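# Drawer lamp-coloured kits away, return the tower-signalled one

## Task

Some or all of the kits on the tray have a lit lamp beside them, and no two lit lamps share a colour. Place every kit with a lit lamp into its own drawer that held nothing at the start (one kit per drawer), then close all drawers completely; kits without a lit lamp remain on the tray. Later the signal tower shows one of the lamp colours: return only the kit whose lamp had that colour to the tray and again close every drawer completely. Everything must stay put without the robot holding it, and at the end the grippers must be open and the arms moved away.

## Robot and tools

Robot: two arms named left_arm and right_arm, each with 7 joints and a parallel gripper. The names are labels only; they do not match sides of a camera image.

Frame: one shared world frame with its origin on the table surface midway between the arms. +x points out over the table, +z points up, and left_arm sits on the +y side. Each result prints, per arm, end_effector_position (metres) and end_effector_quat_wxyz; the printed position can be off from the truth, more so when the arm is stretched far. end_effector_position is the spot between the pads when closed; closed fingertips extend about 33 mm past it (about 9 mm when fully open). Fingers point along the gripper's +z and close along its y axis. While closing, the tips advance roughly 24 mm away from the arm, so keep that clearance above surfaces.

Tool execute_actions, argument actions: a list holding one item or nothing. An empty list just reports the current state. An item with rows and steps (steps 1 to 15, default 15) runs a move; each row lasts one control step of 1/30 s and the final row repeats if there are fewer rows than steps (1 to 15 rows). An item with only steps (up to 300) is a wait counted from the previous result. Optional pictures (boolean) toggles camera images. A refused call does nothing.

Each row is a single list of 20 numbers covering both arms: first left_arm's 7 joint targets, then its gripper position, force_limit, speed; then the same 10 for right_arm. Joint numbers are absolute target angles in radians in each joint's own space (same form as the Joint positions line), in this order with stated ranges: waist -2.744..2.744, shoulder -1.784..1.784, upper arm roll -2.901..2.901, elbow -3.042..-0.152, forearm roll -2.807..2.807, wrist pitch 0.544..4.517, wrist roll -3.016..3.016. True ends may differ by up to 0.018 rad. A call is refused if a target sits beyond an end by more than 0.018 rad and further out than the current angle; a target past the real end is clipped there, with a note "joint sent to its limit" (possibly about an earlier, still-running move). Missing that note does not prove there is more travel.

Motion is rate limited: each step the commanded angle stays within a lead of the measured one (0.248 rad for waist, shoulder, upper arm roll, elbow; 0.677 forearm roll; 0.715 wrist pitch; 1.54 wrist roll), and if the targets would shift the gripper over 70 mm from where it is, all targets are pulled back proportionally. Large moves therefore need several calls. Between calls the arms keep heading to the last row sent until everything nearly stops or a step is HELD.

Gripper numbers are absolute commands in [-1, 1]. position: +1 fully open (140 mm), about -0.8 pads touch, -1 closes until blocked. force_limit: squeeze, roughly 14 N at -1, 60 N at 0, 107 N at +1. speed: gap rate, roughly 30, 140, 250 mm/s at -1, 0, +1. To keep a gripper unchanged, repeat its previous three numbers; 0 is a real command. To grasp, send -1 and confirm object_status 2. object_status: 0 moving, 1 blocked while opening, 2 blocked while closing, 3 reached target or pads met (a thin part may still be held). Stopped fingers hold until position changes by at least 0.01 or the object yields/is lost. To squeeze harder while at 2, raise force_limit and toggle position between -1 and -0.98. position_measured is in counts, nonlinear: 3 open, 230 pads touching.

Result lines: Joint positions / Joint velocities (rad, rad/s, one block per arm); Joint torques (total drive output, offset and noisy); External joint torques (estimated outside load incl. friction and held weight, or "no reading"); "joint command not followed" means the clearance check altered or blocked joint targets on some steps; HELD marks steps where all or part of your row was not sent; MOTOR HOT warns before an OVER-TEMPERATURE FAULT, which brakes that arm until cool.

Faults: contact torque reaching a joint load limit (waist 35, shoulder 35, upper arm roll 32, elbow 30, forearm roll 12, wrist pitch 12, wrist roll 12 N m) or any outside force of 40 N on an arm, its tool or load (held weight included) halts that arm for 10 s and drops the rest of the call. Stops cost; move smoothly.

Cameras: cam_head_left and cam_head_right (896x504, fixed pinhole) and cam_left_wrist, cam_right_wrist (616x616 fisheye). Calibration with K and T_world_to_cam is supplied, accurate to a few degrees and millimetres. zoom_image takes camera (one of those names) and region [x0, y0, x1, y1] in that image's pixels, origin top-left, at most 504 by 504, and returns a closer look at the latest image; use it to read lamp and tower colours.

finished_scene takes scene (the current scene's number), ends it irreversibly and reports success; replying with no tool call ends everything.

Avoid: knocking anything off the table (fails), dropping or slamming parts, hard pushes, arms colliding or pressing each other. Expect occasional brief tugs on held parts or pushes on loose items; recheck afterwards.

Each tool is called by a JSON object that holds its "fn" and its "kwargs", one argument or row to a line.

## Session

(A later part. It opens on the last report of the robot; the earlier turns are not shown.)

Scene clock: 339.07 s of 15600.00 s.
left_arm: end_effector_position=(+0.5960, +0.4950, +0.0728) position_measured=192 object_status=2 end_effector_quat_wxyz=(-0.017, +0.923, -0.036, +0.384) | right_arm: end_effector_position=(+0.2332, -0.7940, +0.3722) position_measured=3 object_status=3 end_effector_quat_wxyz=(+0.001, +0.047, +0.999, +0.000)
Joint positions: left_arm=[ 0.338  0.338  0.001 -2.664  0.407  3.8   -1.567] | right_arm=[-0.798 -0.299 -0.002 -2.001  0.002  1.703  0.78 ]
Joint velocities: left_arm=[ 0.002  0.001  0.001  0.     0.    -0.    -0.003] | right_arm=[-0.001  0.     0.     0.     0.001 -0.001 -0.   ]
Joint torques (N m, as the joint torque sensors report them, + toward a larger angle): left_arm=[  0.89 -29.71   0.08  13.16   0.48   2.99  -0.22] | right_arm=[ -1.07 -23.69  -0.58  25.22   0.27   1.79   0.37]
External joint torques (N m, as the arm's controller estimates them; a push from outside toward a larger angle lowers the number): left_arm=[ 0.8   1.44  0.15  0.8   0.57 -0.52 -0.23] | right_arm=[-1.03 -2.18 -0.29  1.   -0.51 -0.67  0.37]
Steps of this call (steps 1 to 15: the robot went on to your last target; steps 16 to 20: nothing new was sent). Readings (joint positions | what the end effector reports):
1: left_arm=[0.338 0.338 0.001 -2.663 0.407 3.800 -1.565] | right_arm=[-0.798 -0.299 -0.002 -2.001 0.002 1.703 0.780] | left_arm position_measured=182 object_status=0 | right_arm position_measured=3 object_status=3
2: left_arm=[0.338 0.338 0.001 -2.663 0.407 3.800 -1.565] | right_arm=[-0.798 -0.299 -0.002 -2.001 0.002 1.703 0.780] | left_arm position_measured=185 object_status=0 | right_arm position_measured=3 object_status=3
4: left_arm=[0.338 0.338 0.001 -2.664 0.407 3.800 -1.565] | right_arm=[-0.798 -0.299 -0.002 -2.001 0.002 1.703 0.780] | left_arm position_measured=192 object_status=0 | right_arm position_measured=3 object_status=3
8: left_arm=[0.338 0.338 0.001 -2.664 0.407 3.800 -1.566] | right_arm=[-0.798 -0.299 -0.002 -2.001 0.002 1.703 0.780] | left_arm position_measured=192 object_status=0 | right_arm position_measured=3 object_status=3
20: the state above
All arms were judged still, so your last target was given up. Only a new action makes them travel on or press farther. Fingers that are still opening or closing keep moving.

{"fn": "execute_actions", "kwargs": {
  "actions": [
    {"rows":[[0.345,0.334,0,-2.674,0.410,3.808,-1.562,-1,-0.3,-0.7,-0.8,-0.3,0,-2.0,0,1.7,0.785,1,0,0],[0.349,0.330,0,-2.684,0.412,3.814,-1.559,-1,-0.3,-0.7,-0.8,-0.3,0,-2.0,0,1.7,0.785,1,0,0],[0.353,0.326,0,-2.693,0.414,3.819,-1.556,-1,-0.3,-0.7,-0.8,-0.3,0,-2.0,0,1.7,0.785,1,0,0],[0.357,0.322,0,-2.702,0.416,3.824,-1.553,-1,-0.3,-0.7,-0.8,-0.3,0,-2.0,0,1.7,0.785,1,0,0],[0.361,0.318,0,-2.712,0.418,3.830,-1.550,-1,-0.3,-0.7,-0.8,-0.3,0,-2.0,0,1.7,0.785,1,0,0],[0.365,0.314,0,-2.721,0.420,3.835,-1.547,-1,-0.3,-0.7,-0.8,-0.3,0,-2.0,0,1.7,0.785,1,0,0],[0.369,0.310,0,-2.730,0.422,3.840,-1.544,-1,-0.3,-0.7,-0.8,-0.3,0,-2.0,0,1.7,0.785,1,0,0],[0.373,0.306,0,-2.740,0.424,3.845,-1.541,-1,-0.3,-0.7,-0.8,-0.3,0,-2.0,0,1.7,0.785,1,0,0],[0.377,0.302,0,-2.749,0.426,3.850,-1.538,-1,-0.3,-0.7,-0.8,-0.3,0,-2.0,0,1.7,0.785,1,0,0],[0.381,0.298,0,-2.758,0.428,3.856,-1.535,-1,-0.3,-0.7,-0.8,-0.3,0,-2.0,0,1.7,0.785,1,0,0],[0.386,0.295,0,-2.768,0.430,3.861,-1.532,-1,-0.3,-0.7,-0.8,-0.3,0,-2.0,0,1.7,0.785,1,0,0],[0.390,0.291,0,-2.777,0.432,3.866,-1.529,-1,-0.3,-0.7,-0.8,-0.3,0,-2.0,0,1.7,0.785,1,0,0],[0.395,0.287,0,-2.786,0.434,3.871,-1.526,-1,-0.3,-0.7,-0.8,-0.3,0,-2.0,0,1.7,0.785,1,0,0],[0.399,0.284,0,-2.796,0.437,3.877,-1.523,-1,-0.3,-0.7,-0.8,-0.3,0,-2.0,0,1.7,0.785,1,0,0],[0.404,0.280,0,-2.805,0.439,3.882,-1.520,-1,-0.3,-0.7,-0.8,-0.3,0,-2.0,0,1.7,0.785,1,0,0]],"steps":15}
  ],
  "pictures": false
}}

{"fn": "execute_actions", "kwargs": {
  "actions": [
    {"steps":20}
  ]
}}

Scene clock: 400.20 s of 15600.00 s.
left_arm: end_effector_position=(+0.5550, +0.4976, +0.0734) position_measured=192 object_status=2 end_effector_quat_wxyz=(-0.014, +0.923, -0.031, +0.383) | right_arm: end_effector_position=(+0.2332, -0.7940, +0.3722) position_measured=3 object_status=3 end_effector_quat_wxyz=(+0.001, +0.047, +0.999, +0.000)
Joint positions: left_arm=[ 0.389  0.288 -0.    -2.779  0.431  3.861 -1.544] | right_arm=[-0.798 -0.299 -0.002 -2.001  0.002  1.703  0.78 ]
Joint velocities: left_arm=[ 0.132 -0.107 -0.    -0.271  0.063  0.151  0.076] | right_arm=[-0.001 -0.001 -0.001  0.001 -0.    -0.001  0.001]
Joint torques (N m, as the joint torque sensors report them, + toward a larger angle): left_arm=[  2.62 -27.3    0.4    8.18   0.38   3.19   0.22] | right_arm=[ -0.6  -23.71  -0.26  25.29   0.24   1.82   0.37]
External joint torques (N m, as the arm's controller estimates them; a push from outside toward a larger angle lowers the number): left_arm=[ 3.29  0.38  0.59 -4.31  0.53 -0.18  0.21] | right_arm=[-0.47 -2.01  0.14  0.97 -0.54 -0.65  0.37]
Steps of this call (steps 1 to 90: nothing new was sent; then 57.63 s passed at rest; steps 91 to 105: all 15 steps of this action). Readings (joint positions | what the end effector reports):
91: left_arm=[0.339 0.337 0.001 -2.665 0.407 3.801 -1.567] | right_arm=[-0.798 -0.299 -0.002 -2.001 0.002 1.703 0.780] | left_arm position_measured=192 object_status=2 | right_arm position_measured=3 object_status=3
92: left_arm=[0.340 0.336 0.000 -2.668 0.408 3.803 -1.567] | right_arm=[-0.798 -0.299 -0.002 -2.001 0.002 1.703 0.780] | left_arm position_measured=192 object_status=2 | right_arm position_measured=3 object_status=3
94: left_arm=[0.345 0.330 0.000 -2.681 0.410 3.809 -1.566] | right_arm=[-0.798 -0.299 -0.002 -2.001 0.002 1.703 0.780] | left_arm position_measured=192 object_status=2 | right_arm position_measured=3 object_status=3
98: left_arm=[0.360 0.315 -0.000 -2.715 0.417 3.826 -1.560] | right_arm=[-0.798 -0.299 -0.002 -2.001 0.002 1.703 0.780] | left_arm position_measured=192 object_status=2 | right_arm position_measured=3 object_status=3
105: the state above

Scene clock: 400.87 s of 15600.00 s.
left_arm: end_effector_position=(+0.5473, +0.4982, +0.0735) position_measured=192 object_status=2 end_effector_quat_wxyz=(-0.016, +0.922, -0.034, +0.385) | right_arm: end_effector_position=(+0.2332, -0.7940, +0.3722) position_measured=3 object_status=3 end_effector_quat_wxyz=(+0.001, +0.047, +0.999, +0.000)
Joint positions: left_arm=[ 0.4    0.282 -0.    -2.8    0.436  3.878 -1.528] | right_arm=[-0.798 -0.299 -0.002 -2.001  0.002  1.703  0.78 ]
Joint velocities: left_arm=[-0.    -0.001 -0.     0.001 -0.     0.     0.004] | right_arm=[ 0.    -0.     0.001 -0.001 -0.001  0.     0.   ]
Joint torques (N m, as the joint torque sensors report them, + toward a larger angle): left_arm=[  1.43 -28.81   0.44   7.5    0.96   4.3    0.49] | right_arm=[ -0.9  -23.34  -0.85  25.4    0.29   1.81   0.4 ]
External joint torques (N m, as the arm's controller estimates them; a push from outside toward a larger angle lowers the number): left_arm=[ 1.44 -1.15  0.62 -3.18  1.01  0.79  0.47] | right_arm=[-0.89 -1.8  -0.59  1.2  -0.5  -0.64  0.4 ]
Steps of this call (steps 1 to 20: the robot went on to your last target). Readings (joint positions | what the end effector reports):
1: left_arm=[0.393 0.285 -0.000 -2.787 0.433 3.865 -1.542] | right_arm=[-0.798 -0.299 -0.002 -2.001 0.002 1.703 0.780] | left_arm position_measured=192 object_status=2 | right_arm position_measured=3 object_status=3
2: left_arm=[0.395 0.283 -0.000 -2.792 0.434 3.869 -1.540] | right_arm=[-0.798 -0.299 -0.002 -2.001 0.002 1.703 0.780] | left_arm position_measured=192 object_status=2 | right_arm position_measured=3 object_status=3
4: left_arm=[0.398 0.282 -0.000 -2.797 0.435 3.873 -1.537] | right_arm=[-0.798 -0.299 -0.002 -2.001 0.002 1.703 0.780] | left_arm position_measured=192 object_status=2 | right_arm position_measured=3 object_status=3
8: left_arm=[0.400 0.282 -0.000 -2.800 0.436 3.876 -1.532] | right_arm=[-0.798 -0.299 -0.002 -2.001 0.002 1.703 0.780] | left_arm position_measured=192 object_status=2 | right_arm position_measured=3 object_status=3
20: the state above
camera_calibration (this result's frames):
cam_left_wrist: T_world_to_cam=[[-0.121847, -0.970914, -0.206106, 0.573723], [-0.923282, 0.187086, -0.335484, 0.44987], [0.364286, 0.149416, -0.919223, -0.015698], [0, 0, 0, 1]] pos_world=[0.490981, 0.475216, 0.254742]
cam_right_wrist: T_world_to_cam=[[0.0956567, 0.995268, 0.017055, 0.758741], [0.915598, -0.094696, 0.390785, -0.442866], [0.390551, -0.0217657, -0.920324, 0.410453], [0, 0, 0, 1]] pos_world=[0.172606, -0.788155, 0.537875]

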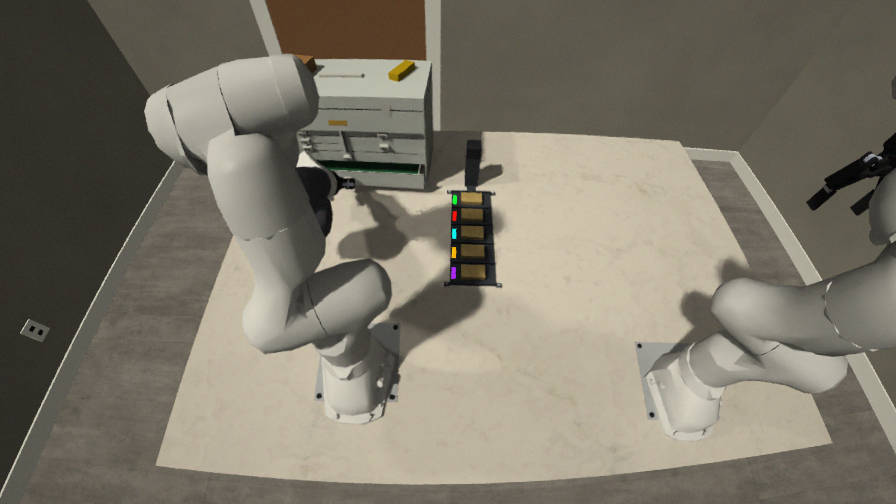

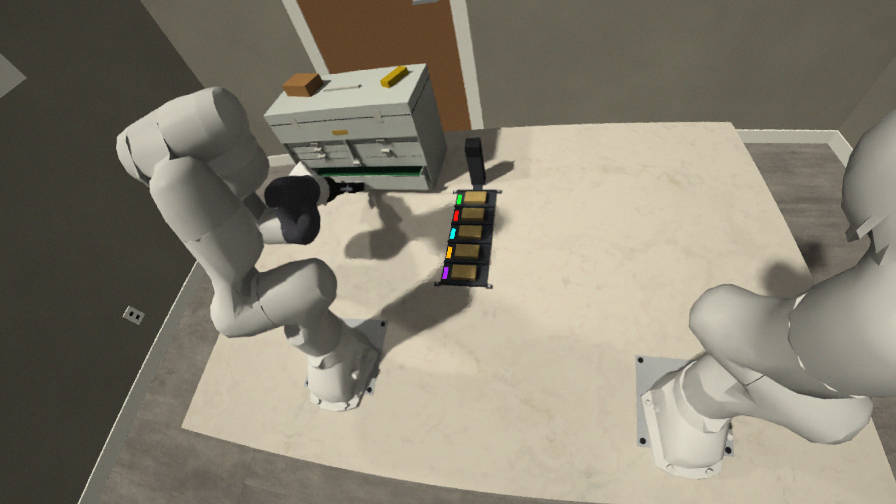

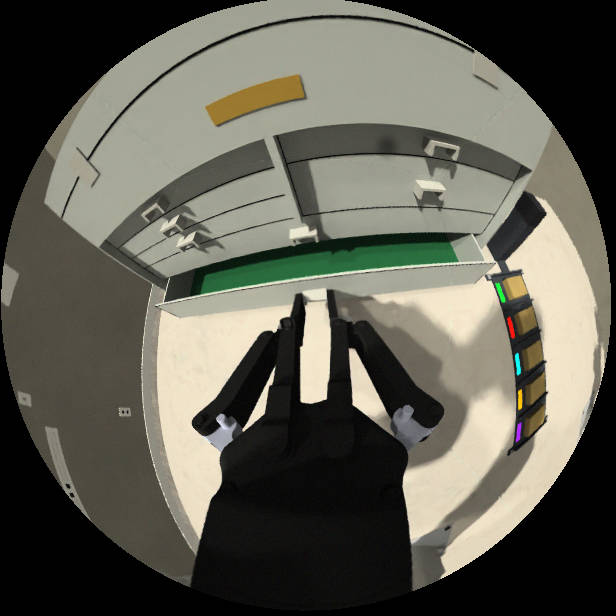

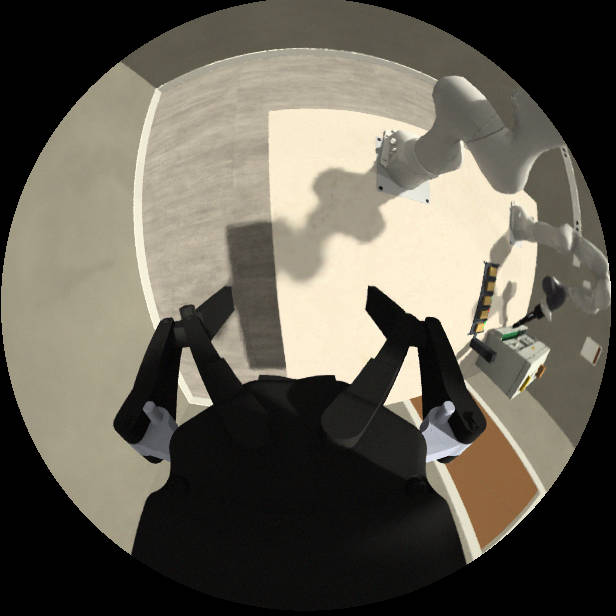

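{"fn": "execute_actions", "kwargs": {
  "actions": [
    {"rows":[[0.409,0.276,0,-2.815,0.442,3.888,-1.516,-1,-0.3,-0.7,-0.8,-0.3,0,-2.0,0,1.7,0.785,1,0,0],[0.415,0.272,0,-2.825,0.445,3.894,-1.511,-1,-0.3,-0.7,-0.8,-0.3,0,-2.0,0,1.7,0.785,1,0,0],[0.420,0.268,0,-2.835,0.448,3.899,-1.507,-1,-0.3,-0.7,-0.8,-0.3,0,-2.0,0,1.7,0.785,1,0,0],[0.426,0.264,0,-2.846,0.451,3.905,-1.503,-1,-0.3,-0.7,-0.8,-0.3,0,-2.0,0,1.7,0.785,1,0,0],[0.432,0.260,0,-2.856,0.454,3.911,-1.498,-1,-0.3,-0.7,-0.8,-0.3,0,-2.0,0,1.7,0.785,1,0,0],[0.438,0.257,0,-2.866,0.457,3.917,-1.494,-1,-0.3,-0.7,-0.8,-0.3,0,-2.0,0,1.7,0.785,1,0,0],[0.444,0.253,0,-2.876,0.460,3.922,-1.490,-1,-0.3,-0.7,-0.8,-0.3,0,-2.0,0,1.7,0.785,1,0,0],[0.450,0.250,0,-2.886,0.464,3.928,-1.485,-1,-0.3,-0.7,-0.8,-0.3,0,-2.0,0,1.7,0.785,1,0,0],[0.457,0.246,0,-2.897,0.468,3.935,-1.480,-1,-0.3,-0.7,-0.8,-0.3,0,-2.0,0,1.7,0.785,1,0,0],[0.465,0.242,0,-2.908,0.473,3.941,-1.475,-1,-0.3,-0.7,-0.8,-0.3,0,-2.0,0,1.7,0.785,1,0,0],[0.473,0.239,0,-2.919,0.477,3.948,-1.470,-1,-0.3,-0.7,-0.8,-0.3,0,-2.0,0,1.7,0.785,1,0,0],[0.481,0.235,0,-2.930,0.482,3.954,-1.465,-1,-0.3,-0.7,-0.8,-0.3,0,-2.0,0,1.7,0.785,1,0,0],[0.490,0.232,0,-2.941,0.487,3.961,-1.460,-1,-0.3,-0.7,-0.8,-0.3,0,-2.0,0,1.7,0.785,1,0,0],[0.499,0.228,0,-2.952,0.492,3.967,-1.455,-1,-0.3,-0.7,-0.8,-0.3,0,-2.0,0,1.7,0.785,1,0,0],[0.508,0.225,0,-2.963,0.497,3.974,-1.450,-1,-0.3,-0.7,-0.8,-0.3,0,-2.0,0,1.7,0.785,1,0,0]],"steps":15}
  ],
  "pictures": false
}}

{"fn": "execute_actions", "kwargs": {
  "actions": [
    {"steps":20}
  ]
}}

Scene clock: 433.70 s of 15600.00 s.
left_arm: end_effector_position=(+0.4970, +0.5013, +0.0739) position_measured=192 object_status=2 end_effector_quat_wxyz=(-0.014, +0.923, -0.029, +0.384) | right_arm: end_effector_position=(+0.2332, -0.7940, +0.3723) position_measured=3 object_status=3 end_effector_quat_wxyz=(+0.001, +0.047, +0.999, +0.000)
Joint positions: left_arm=[ 0.484  0.231 -0.001 -2.933  0.482  3.95  -1.488] | right_arm=[-0.798 -0.299 -0.001 -2.001  0.002  1.703  0.78 ]
Joint velocities: left_arm=[ 0.24  -0.101 -0.    -0.32   0.133  0.194  0.123] | right_arm=[-0.002  0.001  0.001 -0.     0.001  0.     0.001]
Joint torques (N m, as the joint torque sensors report them, + toward a larger angle): left_arm=[  2.08 -24.02   1.     6.76   0.04   2.3    0.21] | right_arm=[ -0.83 -23.32  -0.62  24.99   0.24   1.84   0.4 ]
External joint torques (N m, as the arm's controller estimates them; a push from outside toward a larger angle lowers the number): left_arm=[ 3.12 -0.27  1.26 -3.95  0.14 -0.93  0.21] | right_arm=[-0.87 -1.88 -0.41  0.81 -0.55 -0.61  0.4 ]
Steps of this call (steps 1 to 15: the robot went on to your last target; steps 16 to 90: nothing new was sent; then 29.33 s passed at rest; steps 91 to 105: all 15 steps of this action). Readings (joint positions | what the end effector reports):
91: left_arm=[0.402 0.281 -0.000 -2.803 0.436 3.879 -1.527] | right_arm=[-0.798 -0.299 -0.001 -2.001 0.002 1.703 0.780] | left_arm position_measured=192 object_status=2 | right_arm position_measured=3 object_status=3
92: left_arm=[0.404 0.279 -0.000 -2.807 0.438 3.881 -1.526] | right_arm=[-0.798 -0.299 -0.001 -2.001 0.002 1.703 0.780] | left_arm position_measured=192 object_status=2 | right_arm position_measured=3 object_status=3
94: left_arm=[0.412 0.272 -0.000 -2.822 0.442 3.888 -1.523] | right_arm=[-0.798 -0.299 -0.001 -2.001 0.002 1.703 0.780] | left_arm position_measured=192 object_status=2 | right_arm position_measured=3 object_status=3
98: left_arm=[0.433 0.257 -0.001 -2.859 0.453 3.907 -1.514] | right_arm=[-0.798 -0.299 -0.001 -2.001 0.002 1.703 0.780] | left_arm position_measured=192 object_status=2 | right_arm position_measured=3 object_status=3
105: the state above

Scene clock: 434.37 s of 15600.00 s.
left_arm: end_effector_position=(+0.4872, +0.5020, +0.0741) position_measured=192 object_status=2 end_effector_quat_wxyz=(-0.016, +0.922, -0.035, +0.385) | right_arm: end_effector_position=(+0.2332, -0.7940, +0.3723) position_measured=3 object_status=3 end_effector_quat_wxyz=(+0.001, +0.047, +0.999, +0.000)
Joint positions: left_arm=[ 0.505  0.226 -0.001 -2.958  0.493  3.97  -1.461] | right_arm=[-0.798 -0.299 -0.001 -2.001  0.002  1.703  0.78 ]
Joint velocities: left_arm=[ 0.001  0.001  0.    -0.002 -0.    -0.     0.005] | right_arm=[-0.002 -0.    -0.001  0.     0.001 -0.001  0.001]
Joint torques (N m, as the joint torque sensors report them, + toward a larger angle): left_arm=[  1.02 -23.4    0.83   5.57   1.17   4.17   0.69] | right_arm=[ -0.86 -23.31  -0.46  25.27   0.28   1.77   0.37]
External joint torques (N m, as the arm's controller estimates them; a push from outside toward a larger angle lowers the number): left_arm=[ 0.96  0.37  0.96 -2.91  1.15  0.66  0.68] | right_arm=[-0.75 -1.87 -0.08  1.09 -0.5  -0.69  0.37]
Steps of this call (steps 1 to 20: the robot went on to your last target). Readings (joint positions | what the end effector reports):
1: left_arm=[0.491 0.228 -0.001 -2.942 0.486 3.956 -1.484] | right_arm=[-0.798 -0.299 -0.001 -2.001 0.002 1.703 0.780] | left_arm position_measured=192 object_status=2 | right_arm position_measured=3 object_status=3
2: left_arm=[0.495 0.227 -0.001 -2.948 0.488 3.960 -1.480] | right_arm=[-0.798 -0.299 -0.001 -2.001 0.002 1.703 0.780] | left_arm position_measured=192 object_status=2 | right_arm position_measured=3 object_status=3
4: left_arm=[0.501 0.226 -0.001 -2.954 0.491 3.965 -1.475] | right_arm=[-0.798 -0.299 -0.001 -2.001 0.002 1.703 0.780] | left_arm position_measured=192 object_status=2 | right_arm position_measured=3 object_status=3
8: left_arm=[0.504 0.226 -0.001 -2.957 0.493 3.969 -1.468] | right_arm=[-0.798 -0.299 -0.001 -2.001 0.002 1.703 0.780] | left_arm position_measured=192 object_status=2 | right_arm position_measured=3 object_status=3
20: the state above
camera_calibration (this result's frames):
cam_left_wrist: T_world_to_cam=[[-0.122988, -0.970241, -0.208582, 0.570627], [-0.922497, 0.18926, -0.336423, 0.392461], [0.365888, 0.151041, -0.918321, 0.00454797], [0, 0, 0, 1]] pos_world=[0.43056, 0.478682, 0.255232]
cam_right_wrist: T_world_to_cam=[[0.0956543, 0.995269, 0.0170419, 0.758746], [0.915596, -0.0946885, 0.390792, -0.442868], [0.390557, -0.0217775, -0.920321, 0.41045], [0, 0, 0, 1]] pos_world=[0.172607, -0.788152, 0.537885]

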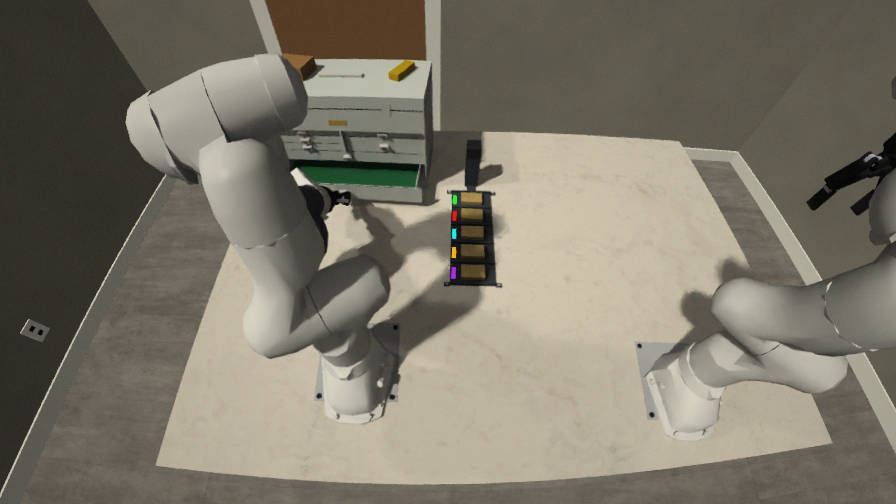

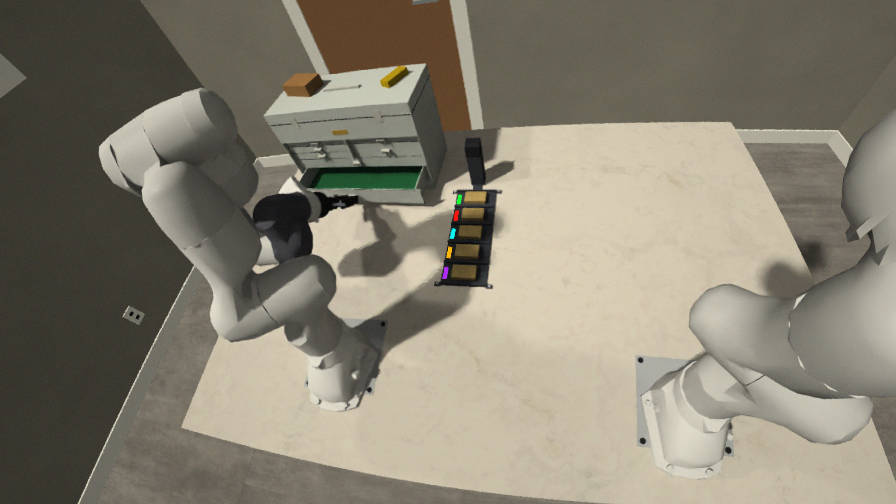

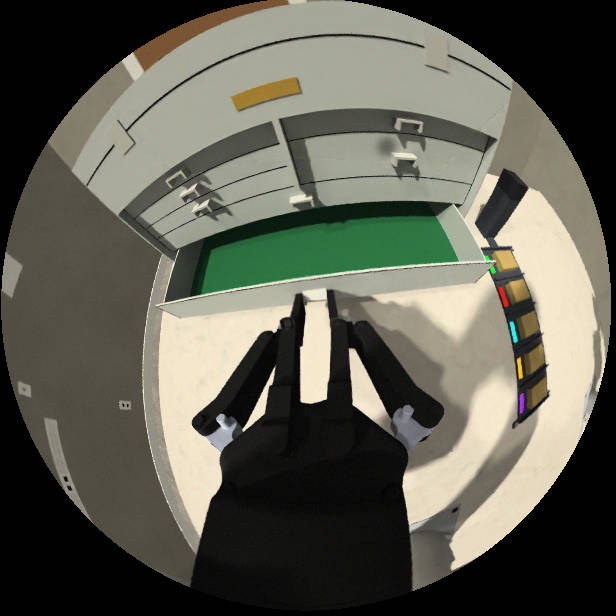

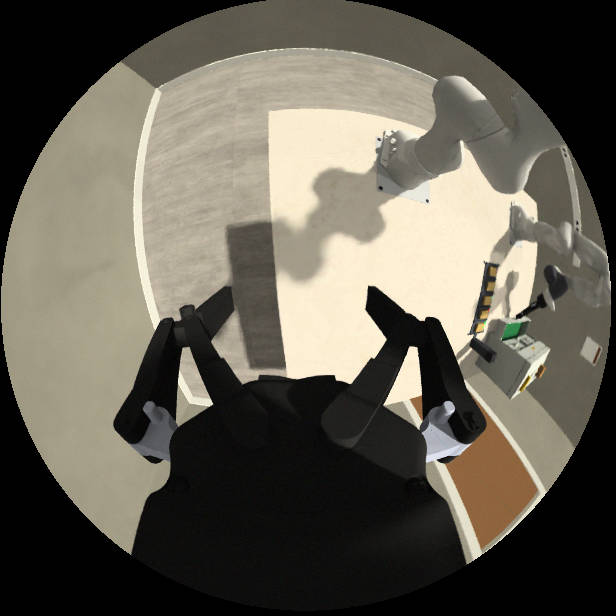

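{"fn": "execute_actions", "kwargs": {
  "actions": [
    {"rows":[[0.505,0.226,0,-2.958,0.493,3.97,-1.46,-0.15,0,0,-0.8,-0.3,0,-2.0,0,1.7,0.785,1,0,0],[0.505,0.226,0,-2.958,0.493,3.97,-1.46,-0.15,0,0,-0.8,-0.3,0,-2.0,0,1.7,0.785,1,0,0],[0.505,0.226,0,-2.958,0.493,3.97,-1.46,-0.15,0,0,-0.8,-0.3,0,-2.0,0,1.7,0.785,1,0,0],[0.505,0.226,0,-2.958,0.493,3.97,-1.46,-0.15,0,0,-0.8,-0.3,0,-2.0,0,1.7,0.785,1,0,0],[0.505,0.226,0,-2.958,0.493,3.97,-1.46,-0.15,0,0,-0.8,-0.3,0,-2.0,0,1.7,0.785,1,0,0],[0.505,0.226,0,-2.958,0.493,3.97,-1.46,-0.15,0,0,-0.8,-0.3,0,-2.0,0,1.7,0.785,1,0,0],[0.505,0.226,0,-2.958,0.493,3.97,-1.46,-0.15,0,0,-0.8,-0.3,0,-2.0,0,1.7,0.785,1,0,0],[0.53,0.22,0,-3.02,0.51,4.0,-1.46,-0.15,0,0,-0.8,-0.3,0,-2.0,0,1.7,0.785,1,0,0]],"steps":15}
  ],
  "pictures": false
}}

{"fn": "execute_actions", "kwargs": {
  "actions": [
    {"rows":[[0.53,0.15,0,-3.02,0.5,3.85,-1.4,-0.15,0,0,-0.8,-0.3,0,-2.0,0,1.7,0.785,1,0,0],[0.53,0.15,0,-3.02,0.5,3.85,-1.4,-0.15,0,0,-0.8,-0.3,0,-2.0,0,1.7,0.785,1,0,0],[0.53,0.15,0,-3.02,0.5,3.85,-1.4,-0.15,0,0,-0.8,-0.3,0,-2.0,0,1.7,0.785,1,0,0],[0.53,0.15,0,-3.02,0.5,3.85,-1.4,-0.15,0,0,-0.8,-0.3,0,-2.0,0,1.7,0.785,1,0,0],[0.53,0.15,0,-3.02,0.5,3.85,-1.4,-0.15,0,0,-0.8,-0.3,0,-2.0,0,1.7,0.785,1,0,0],[0.5,0.03,0,-3.02,0.45,3.65,-1.3,-0.15,0,0,-0.8,-0.3,0,-2.0,0,1.7,0.785,1,0,0],[0.5,0.03,0,-3.02,0.45,3.65,-1.3,-0.15,0,0,-0.8,-0.3,0,-2.0,0,1.7,0.785,1,0,0],[0.5,0.03,0,-3.02,0.45,3.65,-1.3,-0.15,0,0,-0.8,-0.3,0,-2.0,0,1.7,0.785,1,0,0],[0.5,0.03,0,-3.02,0.45,3.65,-1.3,-0.15,0,0,-0.8,-0.3,0,-2.0,0,1.7,0.785,1,0,0],[0.5,0.03,0,-3.02,0.45,3.65,-1.3,-0.15,0,0,-0.8,-0.3,0,-2.0,0,1.7,0.785,1,0,0],[0.45,-0.1,0,-3.02,0.4,3.45,-1.2,-0.15,0,0,-0.8,-0.3,0,-2.0,0,1.7,0.785,1,0,0]],"steps":15}
  ],
  "pictures": false
}}

{"fn": "execute_actions", "kwargs": {
  "actions": [
    {"steps":10}
  ],
  "pictures": false
}}

{"fn": "execute_actions", "kwargs": {
  "actions": [
    {"rows":[[0.3,-0.35,0,-2.95,0.2,2.95,-0.8,-0.15,0,0,-0.8,-0.3,0,-2.0,0,1.7,0.785,1,0,0]],"steps":15}
  ],
  "pictures": false
}}

{"fn": "execute_actions", "kwargs": {
  "actions": [
    {"rows":[[-0.3,-0.5,0,-2.8,0,2.35,0.3,0.3,0,0,-0.8,-0.3,0,-2.0,0,1.7,0.785,1,0,0]],"steps":15}
  ],
  "pictures": false
}}

{"fn": "execute_actions", "kwargs": {
  "actions": [
    {"steps":15}
  ],
  "pictures": false
}}

{"fn": "execute_actions", "kwargs": {
  "actions": [
    {"rows":[[-0.5355,0.196,0,-2.0,0,2.196,1.047,0.3,0,0,-0.8,-0.3,0,-2.0,0,1.7,0.785,1,0,0]],"steps":15}
  ],
  "pictures": false
}}

{"fn": "execute_actions", "kwargs": {
  "actions": [
    {"steps":45}
  ]
}}

Scene clock: 490.27 s of 15600.00 s.
left_arm: end_effector_position=(+0.4609, +0.4926, +0.0638) position_measured=148 object_status=3 end_effector_quat_wxyz=(-0.005, +0.927, -0.026, +0.373) | right_arm: end_effector_position=(+0.2332, -0.7940, +0.3723) position_measured=3 object_status=3 end_effector_quat_wxyz=(+0.001, +0.047, +0.999, +0.000)
Joint positions: left_arm=[ 0.526  0.222 -0.001 -3.017  0.506  3.99  -1.46 ] | right_arm=[-0.798 -0.299 -0.001 -2.001  0.002  1.703  0.78 ]
Joint velocities: left_arm=[ 0.01  -0.001 -0.001 -0.019  0.013  0.034 -0.   ] | right_arm=[ 0.001 -0.    -0.001  0.001  0.    -0.001  0.   ]
Joint torques (N m, as the joint torque sensors report them, + toward a larger angle): left_arm=[  1.54 -23.16   0.76   6.19   1.02   4.34   0.12] | right_arm=[ -0.85 -23.45  -0.36  25.07   0.27   1.8    0.38]
External joint torques (N m, as the arm's controller estimates them; a push from outside toward a larger angle lowers the number): left_arm=[ 1.55 -0.53  0.97 -1.43  0.95  0.82  0.1 ] | right_arm=[-0.89 -2.05 -0.16  0.92 -0.53 -0.65  0.38]
Steps of this call (steps 1 to 15: the robot went on to your last target; steps 16 to 90: nothing new was sent; then 52.40 s passed at rest; steps 91 to 105: all 15 steps of this action). Readings (joint positions | what the end effector reports):
91: left_arm=[0.505 0.226 -0.001 -2.958 0.493 3.970 -1.460] | right_arm=[-0.798 -0.299 -0.001 -2.001 0.002 1.703 0.780] | left_arm position_measured=192 object_status=0 | right_arm position_measured=3 object_status=3
92: left_arm=[0.505 0.226 -0.001 -2.958 0.493 3.970 -1.460] | right_arm=[-0.798 -0.299 -0.001 -2.001 0.002 1.703 0.780] | left_arm position_measured=190 object_status=0 | right_arm position_measured=3 object_status=3
94: left_arm=[0.505 0.226 -0.001 -2.958 0.493 3.970 -1.460] | right_arm=[-0.798 -0.299 -0.001 -2.001 0.002 1.703 0.780] | left_arm position_measured=170 object_status=0 | right_arm position_measured=3 object_status=3
98: left_arm=[0.510 0.223 -0.002 -2.970 0.496 3.975 -1.460] | right_arm=[-0.798 -0.299 -0.001 -2.001 0.002 1.703 0.780] | left_arm position_measured=148 object_status=0 | right_arm position_measured=3 object_status=3
105: the state above

Scene clock: 490.77 s of 15600.00 s.
left_arm: end_effector_position=(+0.4556, +0.5228, +0.0871) position_measured=148 object_status=3 end_effector_quat_wxyz=(-0.088, +0.946, -0.107, +0.292) | right_arm: end_effector_position=(+0.2332, -0.7940, +0.3723) position_measured=3 object_status=3 end_effector_quat_wxyz=(+0.001, +0.047, +0.999, +0.000)
Joint positions: left_arm=[ 0.46  -0.083  0.001 -3.018  0.419  3.566 -1.309] | right_arm=[-0.798 -0.299 -0.001 -2.001  0.002  1.703  0.78 ]
Joint velocities: left_arm=[-0.09  -0.264 -0.001  0.009 -0.138 -0.651  0.339] | right_arm=[ 0.001 -0.     0.001  0.002 -0.    -0.     0.   ]
Joint torques (N m, as the joint torque sensors report them, + toward a larger angle): left_arm=[ -1.86 -14.57   0.3   10.71  -0.67   2.1    0.56] | right_arm=[ -0.79 -23.52  -0.8   25.59   0.26   1.8    0.37]
External joint torques (N m, as the arm's controller estimates them; a push from outside toward a larger angle lowers the number): left_arm=[-2.28 -0.81 -0.25 -0.22 -0.61 -0.83  0.57] | right_arm=[-0.83 -1.93 -0.6   1.3  -0.54 -0.67  0.37]
Steps of this call (steps 1 to 15: all 15 steps of this action). Readings (joint positions | what the end effector reports):
1: left_arm=[0.526 0.208 -0.001 -3.020 0.505 3.967 -1.455] | right_arm=[-0.798 -0.299 -0.001 -2.001 0.002 1.703 0.780] | left_arm position_measured=148 object_status=3 | right_arm position_measured=3 object_status=3
2: left_arm=[0.526 0.189 -0.001 -3.021 0.505 3.946 -1.450] | right_arm=[-0.798 -0.299 -0.001 -2.001 0.002 1.703 0.780] | left_arm position_measured=148 object_status=3 | right_arm position_measured=3 object_status=3
4: left_arm=[0.527 0.165 -0.001 -3.020 0.504 3.917 -1.442] | right_arm=[-0.798 -0.299 -0.001 -2.001 0.002 1.703 0.780] | left_arm position_measured=148 object_status=3 | right_arm position_measured=3 object_status=3
8: left_arm=[0.510 0.072 -0.001 -3.021 0.476 3.794 -1.402] | right_arm=[-0.798 -0.299 -0.001 -2.001 0.002 1.703 0.780] | left_arm position_measured=148 object_status=3 | right_arm position_measured=3 object_status=3
15: the state above

Scene clock: 491.10 s of 15600.00 s.
left_arm: end_effector_position=(+0.4377, +0.5249, +0.0697) position_measured=148 object_status=3 end_effector_quat_wxyz=(-0.093, +0.955, -0.135, +0.249) | right_arm: end_effector_position=(+0.2332, -0.7940, +0.3723) position_measured=3 object_status=3 end_effector_quat_wxyz=(+0.001, +0.047, +0.999, +0.000)
Joint positions: left_arm=[ 0.453 -0.098  0.001 -3.019  0.404  3.469 -1.241] | right_arm=[-0.798 -0.299 -0.001 -2.001  0.002  1.703  0.78 ]
Joint velocities: left_arm=[-0.003 -0.002 -0.001  0.    -0.007 -0.093  0.115] | right_arm=[-0.001 -0.     0.001 -0.     0.    -0.001  0.001]
Joint torques (N m, as the joint torque sensors report them, + toward a larger angle): left_arm=[ -2.57 -19.17   0.43  12.86  -0.6    2.8    0.34] | right_arm=[ -1.11 -23.28  -0.27  25.76   0.25   1.79   0.39]
External joint torques (N m, as the arm's controller estimates them; a push from outside toward a larger angle lowers the number): left_arm=[-2.49 -0.83  0.47 -1.13 -0.52 -0.65  0.34] | right_arm=[-1.13 -1.81 -0.04  1.57 -0.54 -0.66  0.39]
Steps of this call (steps 1 to 10: the robot went on to your last target). Readings (joint positions | what the end effector reports):
1: left_arm=[0.457 -0.090 0.001 -3.018 0.415 3.546 -1.299] | right_arm=[-0.798 -0.299 -0.001 -2.001 0.002 1.703 0.780] | left_arm position_measured=148 object_status=3 | right_arm position_measured=3 object_status=3
2: left_arm=[0.456 -0.093 0.001 -3.018 0.412 3.530 -1.289] | right_arm=[-0.798 -0.299 -0.001 -2.001 0.002 1.703 0.780] | left_arm position_measured=148 object_status=3 | right_arm position_measured=3 object_status=3
4: left_arm=[0.454 -0.096 0.001 -3.018 0.408 3.505 -1.273] | right_arm=[-0.798 -0.299 -0.001 -2.001 0.002 1.703 0.780] | left_arm position_measured=148 object_status=3 | right_arm position_measured=3 object_status=3
8: left_arm=[0.453 -0.097 0.001 -3.019 0.405 3.477 -1.249] | right_arm=[-0.798 -0.299 -0.001 -2.001 0.002 1.703 0.780] | left_arm position_measured=148 object_status=3 | right_arm position_measured=3 object_status=3
10: the state above

Scene clock: 491.60 s of 15600.00 s.
left_arm: end_effector_position=(+0.4277, +0.5200, +0.1076) position_measured=148 object_status=3 end_effector_quat_wxyz=(-0.121, +0.943, -0.271, +0.148) | right_arm: end_effector_position=(+0.2332, -0.7940, +0.3723) position_measured=3 object_status=3 end_effector_quat_wxyz=(+0.001, +0.047, +0.999, +0.000)
Joint positions: left_arm=[ 0.303 -0.347 -0.    -2.949  0.206  2.981 -0.891] | right_arm=[-0.798 -0.299 -0.001 -2.001  0.002  1.703  0.78 ]
Joint velocities: left_arm=[-0.003 -0.003  0.001 -0.    -0.028 -0.164  0.281] | right_arm=[ 0.     0.001  0.001  0.    -0.001  0.001 -0.   ]
Joint torques (N m, as the joint torque sensors report them, + toward a larger angle): left_arm=[ -2.72 -16.42   0.86  18.6   -0.33   2.65   0.38] | right_arm=[ -0.79 -23.15  -0.88  24.87   0.26   1.82   0.34]
External joint torques (N m, as the arm's controller estimates them; a push from outside toward a larger angle lowers the number): left_arm=[-2.73 -1.37  1.01 -0.94 -0.52 -0.66  0.39] | right_arm=[-0.8  -1.78 -0.65  0.76 -0.53 -0.63  0.34]
Steps of this call (steps 1 to 15: all 15 steps of this action). Readings (joint positions | what the end effector reports):
1: left_arm=[0.415 -0.140 0.006 -3.013 0.358 3.375 -1.199] | right_arm=[-0.798 -0.299 -0.001 -2.001 0.002 1.703 0.780] | left_arm position_measured=148 object_status=3 | right_arm position_measured=3 object_status=3
2: left_arm=[0.377 -0.206 0.004 -2.998 0.321 3.296 -1.158] | right_arm=[-0.798 -0.299 -0.001 -2.001 0.002 1.703 0.780] | left_arm position_measured=148 object_status=3 | right_arm position_measured=3 object_status=3
4: left_arm=[0.333 -0.297 -0.000 -2.962 0.271 3.188 -1.089] | right_arm=[-0.798 -0.299 -0.001 -2.001 0.002 1.703 0.780] | left_arm position_measured=148 object_status=3 | right_arm position_measured=3 object_status=3
8: left_arm=[0.308 -0.345 -0.000 -2.946 0.226 3.064 -0.989] | right_arm=[-0.798 -0.299 -0.001 -2.001 0.002 1.703 0.780] | left_arm position_measured=148 object_status=3 | right_arm position_measured=3 object_status=3
15: the state above

Scene clock: 492.10 s of 15600.00 s.
left_arm: end_effector_position=(+0.3869, +0.2888, +0.1495) position_measured=91 object_status=3 end_effector_quat_wxyz=(+0.042, -0.630, +0.774, -0.049) | right_arm: end_effector_position=(+0.2332, -0.7940, +0.3723) position_measured=3 object_status=3 end_effector_quat_wxyz=(+0.001, +0.047, +0.999, +0.000)
Joint positions: left_arm=[-0.281 -0.497 -0.003 -2.802  0.015  2.434 -0.077] | right_arm=[-0.798 -0.299 -0.001 -2.001  0.002  1.703  0.78 ]
Joint velocities: left_arm=[-0.261 -0.022 -0.001  0.009 -0.101 -0.484  1.228] | right_arm=[-0.    -0.    -0.001  0.     0.    -0.001  0.   ]
Joint torques (N m, as the joint torque sensors report them, + toward a larger angle): left_arm=[  1.44 -13.17   2.42  23.    -0.1    2.24   0.65] | right_arm=[ -0.97 -23.54  -0.45  25.03   0.3    1.79   0.38]
External joint torques (N m, as the arm's controller estimates them; a push from outside toward a larger angle lowers the number): left_arm=[-1.48 -0.61 -0.5   0.66 -0.59 -0.64  0.69] | right_arm=[-0.93 -1.99 -0.14  0.77 -0.49 -0.68  0.38]
Steps of this call (steps 1 to 15: all 15 steps of this action). Readings (joint positions | what the end effector reports):
1: left_arm=[0.265 -0.364 0.008 -2.933 0.173 2.906 -0.815] | right_arm=[-0.798 -0.299 -0.001 -2.001 0.002 1.703 0.780] | left_arm position_measured=148 object_status=0 | right_arm position_measured=3 object_status=3
2: left_arm=[0.217 -0.390 0.008 -2.908 0.147 2.841 -0.742] | right_arm=[-0.798 -0.299 -0.001 -2.001 0.002 1.703 0.780] | left_arm position_measured=142 object_status=0 | right_arm position_measured=3 object_status=3
4: left_arm=[0.123 -0.433 0.006 -2.864 0.108 2.744 -0.617] | right_arm=[-0.798 -0.299 -0.001 -2.001 0.002 1.703 0.780] | left_arm position_measured=127 object_status=0 | right_arm position_measured=3 object_status=3
8: left_arm=[-0.056 -0.474 0.003 -2.822 0.063 2.612 -0.422] | right_arm=[-0.798 -0.299 -0.001 -2.001 0.002 1.703 0.780] | left_arm position_measured=96 object_status=0 | right_arm position_measured=3 object_status=3
15: the state above

Scene clock: 492.60 s of 15600.00 s.
left_arm: end_effector_position=(+0.3626, +0.2880, +0.1411) position_measured=91 object_status=3 end_effector_quat_wxyz=(+0.020, -0.506, +0.862, -0.019) | right_arm: end_effector_position=(+0.2332, -0.7940, +0.3723) position_measured=3 object_status=3 end_effector_quat_wxyz=(+0.001, +0.047, +0.999, +0.000)
Joint positions: left_arm=[-0.297 -0.498 -0.003 -2.802  0.003  2.358  0.222] | right_arm=[-0.798 -0.299 -0.001 -2.001  0.002  1.703  0.78 ]
Joint velocities: left_arm=[-0.001 -0.001  0.    -0.    -0.001 -0.025  0.238] | right_arm=[-0.001 -0.     0.001 -0.    -0.     0.    -0.001]
Joint torques (N m, as the joint torque sensors report them, + toward a larger angle): left_arm=[ -2.85 -13.98   2.15  23.55   0.16   2.17   0.47] | right_arm=[ -0.6  -23.53  -0.63  25.16   0.29   1.81   0.38]
External joint torques (N m, as the arm's controller estimates them; a push from outside toward a larger angle lowers the number): left_arm=[-2.85 -1.37  2.56  1.32 -0.43 -0.44  0.48] | right_arm=[-0.65 -2.   -0.43  0.94 -0.51 -0.65  0.38]
Steps of this call (steps 1 to 15: the robot went on to your last target). Readings (joint positions | what the end effector reports):
1: left_arm=[-0.288 -0.497 -0.003 -2.802 0.012 2.420 -0.039] | right_arm=[-0.798 -0.299 -0.001 -2.001 0.002 1.703 0.780] | left_arm position_measured=91 object_status=3 | right_arm position_measured=3 object_status=3
2: left_arm=[-0.291 -0.497 -0.003 -2.802 0.010 2.408 -0.004] | right_arm=[-0.798 -0.299 -0.001 -2.001 0.002 1.703 0.780] | left_arm position_measured=91 object_status=3 | right_arm position_measured=3 object_status=3
4: left_arm=[-0.295 -0.498 -0.003 -2.802 0.007 2.390 0.054] | right_arm=[-0.798 -0.299 -0.001 -2.001 0.002 1.703 0.780] | left_arm position_measured=91 object_status=3 | right_arm position_measured=3 object_status=3
8: left_arm=[-0.297 -0.498 -0.003 -2.802 0.004 2.370 0.139] | right_arm=[-0.798 -0.299 -0.001 -2.001 0.002 1.703 0.780] | left_arm position_measured=91 object_status=3 | right_arm position_measured=3 object_status=3
15: the state above

Scene clock: 493.10 s of 15600.00 s.
left_arm: end_effector_position=(+0.5217, +0.0961, +0.1502) position_measured=91 object_status=3 end_effector_quat_wxyz=(+0.004, -0.090, +0.996, -0.003) | right_arm: end_effector_position=(+0.2332, -0.7940, +0.3723) position_measured=3 object_status=3 end_effector_quat_wxyz=(+0.001, +0.047, +0.999, +0.000)
Joint positions: left_arm=[-0.534  0.189 -0.003 -2.013  0.001  2.212  0.868] | right_arm=[-0.798 -0.299 -0.001 -2.001  0.002  1.703  0.78 ]
Joint velocities: left_arm=[ 0.001  0.033  0.003  0.174 -0.    -0.058  0.569] | right_arm=[-0.001 -0.     0.    -0.     0.001 -0.    -0.001]
Joint torques (N m, as the joint torque sensors report them, + toward a larger angle): left_arm=[ -1.25 -33.77   1.92  21.26   0.62   1.53   0.6 ] | right_arm=[ -0.87 -23.47  -0.74  25.18   0.26   1.82   0.37]
External joint torques (N m, as the arm's controller estimates them; a push from outside toward a larger angle lowers the number): left_arm=[-1.34  2.16  1.69  0.15  0.02 -0.6   0.61] | right_arm=[-0.8  -2.1  -0.4   1.05 -0.53 -0.63  0.37]
Steps of this call (steps 1 to 15: all 15 steps of this action). Readings (joint positions | what the end effector reports):
1: left_arm=[-0.334 -0.459 0.010 -2.761 0.002 2.335 0.279] | right_arm=[-0.798 -0.299 -0.001 -2.001 0.002 1.703 0.780] | left_arm position_measured=91 object_status=3 | right_arm position_measured=3 object_status=3
2: left_arm=[-0.381 -0.398 0.011 -2.698 0.001 2.316 0.340] | right_arm=[-0.798 -0.299 -0.001 -2.001 0.002 1.703 0.780] | left_arm position_measured=91 object_status=3 | right_arm position_measured=3 object_status=3
4: left_arm=[-0.460 -0.258 0.006 -2.552 0.001 2.281 0.466] | right_arm=[-0.798 -0.299 -0.001 -2.001 0.002 1.703 0.780] | left_arm position_measured=91 object_status=3 | right_arm position_measured=3 object_status=3
8: left_arm=[-0.525 0.049 -0.003 -2.227 0.001 2.238 0.670] | right_arm=[-0.798 -0.299 -0.001 -2.001 0.002 1.703 0.780] | left_arm position_measured=91 object_status=3 | right_arm position_measured=3 object_status=3
15: the state above

Scene clock: 494.60 s of 15600.00 s.
left_arm: end_effector_position=(+0.5224, +0.0960, +0.1514) position_measured=91 object_status=3 end_effector_quat_wxyz=(+0.002, -0.004, +1.000, -0.001) | right_arm: end_effector_position=(+0.2332, -0.7940, +0.3723) position_measured=3 object_status=3 end_effector_quat_wxyz=(+0.001, +0.047, +0.999, +0.000)
Joint positions: left_arm=[-0.534  0.194 -0.002 -2.001  0.001  2.2    1.039] | right_arm=[-0.798 -0.299 -0.001 -2.001  0.002  1.703  0.78 ]
Joint velocities: left_arm=[ 0.001 -0.    -0.001  0.     0.001  0.     0.005] | right_arm=[ 0.001 -0.001  0.    -0.     0.001  0.001  0.   ]
Joint torques (N m, as the joint torque sensors report them, + toward a larger angle): left_arm=[ -1.4  -36.42   2.33  23.67   0.45   1.85   0.46] | right_arm=[ -0.74 -23.35  -0.25  24.84   0.25   1.8    0.35]
External joint torques (N m, as the arm's controller estimates them; a push from outside toward a larger angle lowers the number): left_arm=[-1.49  0.87  2.09  0.64 -0.2  -0.59  0.46] | right_arm=[-0.8  -1.86 -0.06  0.65 -0.55 -0.66  0.35]
Steps of this call (steps 1 to 45: the robot went on to your last target). Readings (joint positions | what the end effector reports):
1: left_arm=[-0.534 0.190 -0.003 -2.008 0.001 2.210 0.886] | right_arm=[-0.798 -0.299 -0.001 -2.001 0.002 1.703 0.780] | left_arm position_measured=91 object_status=3 | right_arm position_measured=3 object_status=3
2: left_arm=[-0.534 0.191 -0.003 -2.005 0.001 2.209 0.902] | right_arm=[-0.798 -0.299 -0.001 -2.001 0.002 1.703 0.780] | left_arm position_measured=91 object_status=3 | right_arm position_measured=3 object_status=3
4: left_arm=[-0.534 0.192 -0.003 -2.002 0.001 2.206 0.929] | right_arm=[-0.798 -0.299 -0.001 -2.001 0.002 1.703 0.780] | left_arm position_measured=91 object_status=3 | right_arm position_measured=3 object_status=3
8: left_arm=[-0.534 0.194 -0.003 -2.002 0.001 2.203 0.968] | right_arm=[-0.798 -0.299 -0.001 -2.001 0.002 1.703 0.780] | left_arm position_measured=91 object_status=3 | right_arm position_measured=3 object_status=3
45: the state above
All arms were judged still, so your last target was given up. Only a new action makes them travel on or press farther. Fingers that are still opening or closing keep moving.
camera_calibration (this result's frames):
cam_left_wrist: T_world_to_cam=[[0.1503, 0.986993, -0.0570524, -0.15644], [0.898937, -0.112416, 0.423409, -0.509777], [0.411488, -0.114925, -0.904141, 0.123554], [0, 0, 0, 1]] pos_world=[0.430929, 0.111297, 0.318628]
cam_right_wrist: T_world_to_cam=[[0.0956534, 0.995269, 0.0170256, 0.75875], [0.915593, -0.0946811, 0.3908, -0.442872], [0.390563, -0.0217929, -0.920318, 0.410446], [0, 0, 0, 1]] pos_world=[0.172608, -0.788147, 0.537897]

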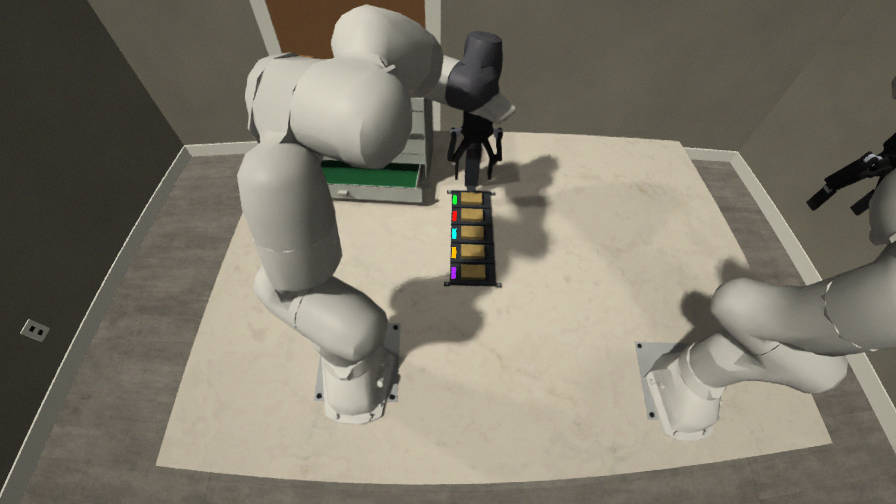

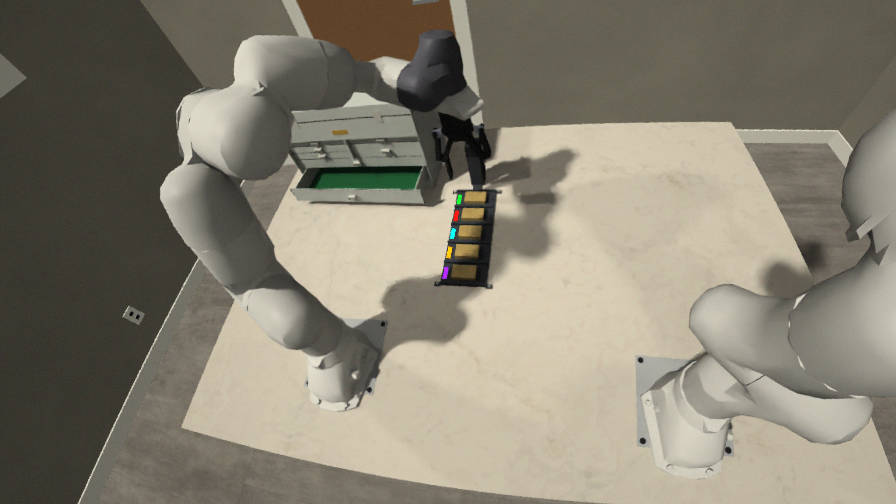

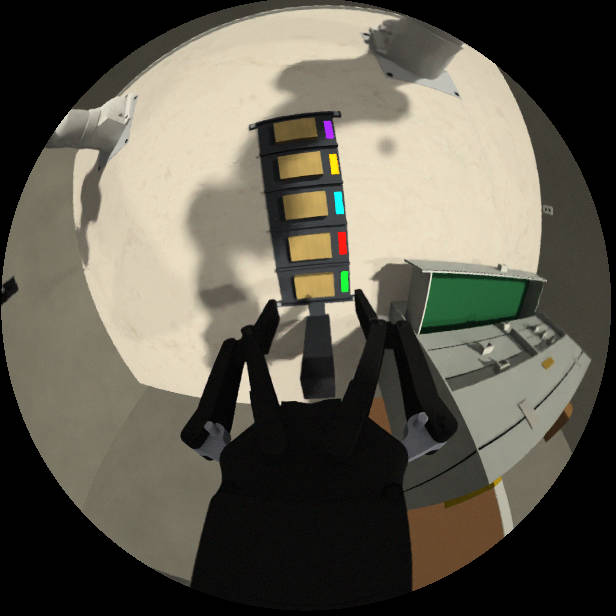

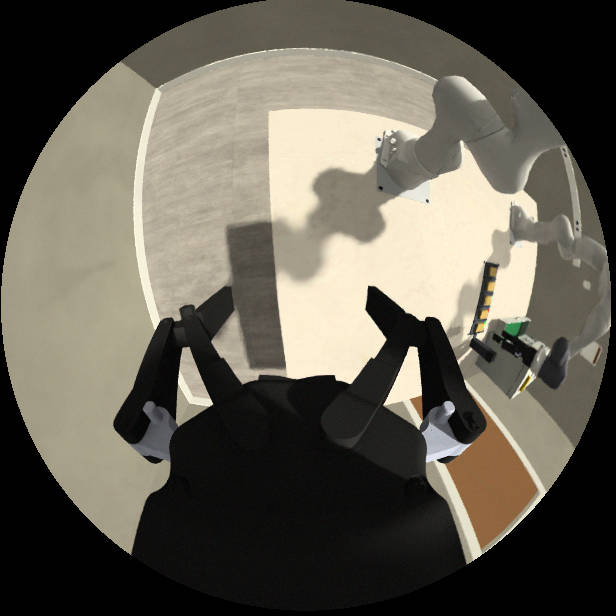

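{"fn": "zoom_image", "kwargs": {
  "camera": "cam_left_wrist",
  "region": [230, 100, 400, 330]
}}

Region (230, 100, 400, 330) of cam_left_wrist's 616x616 image, scaled by 2.191, with more detail than that image has; it fills the left 373 columns of this view, and the rest is white.

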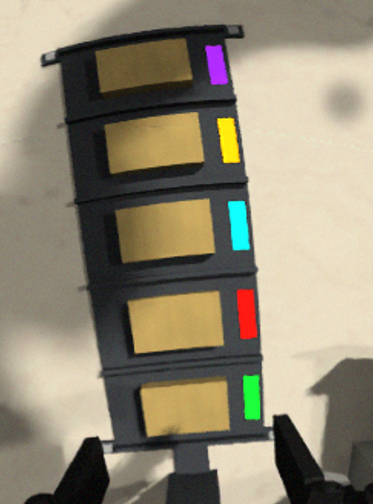

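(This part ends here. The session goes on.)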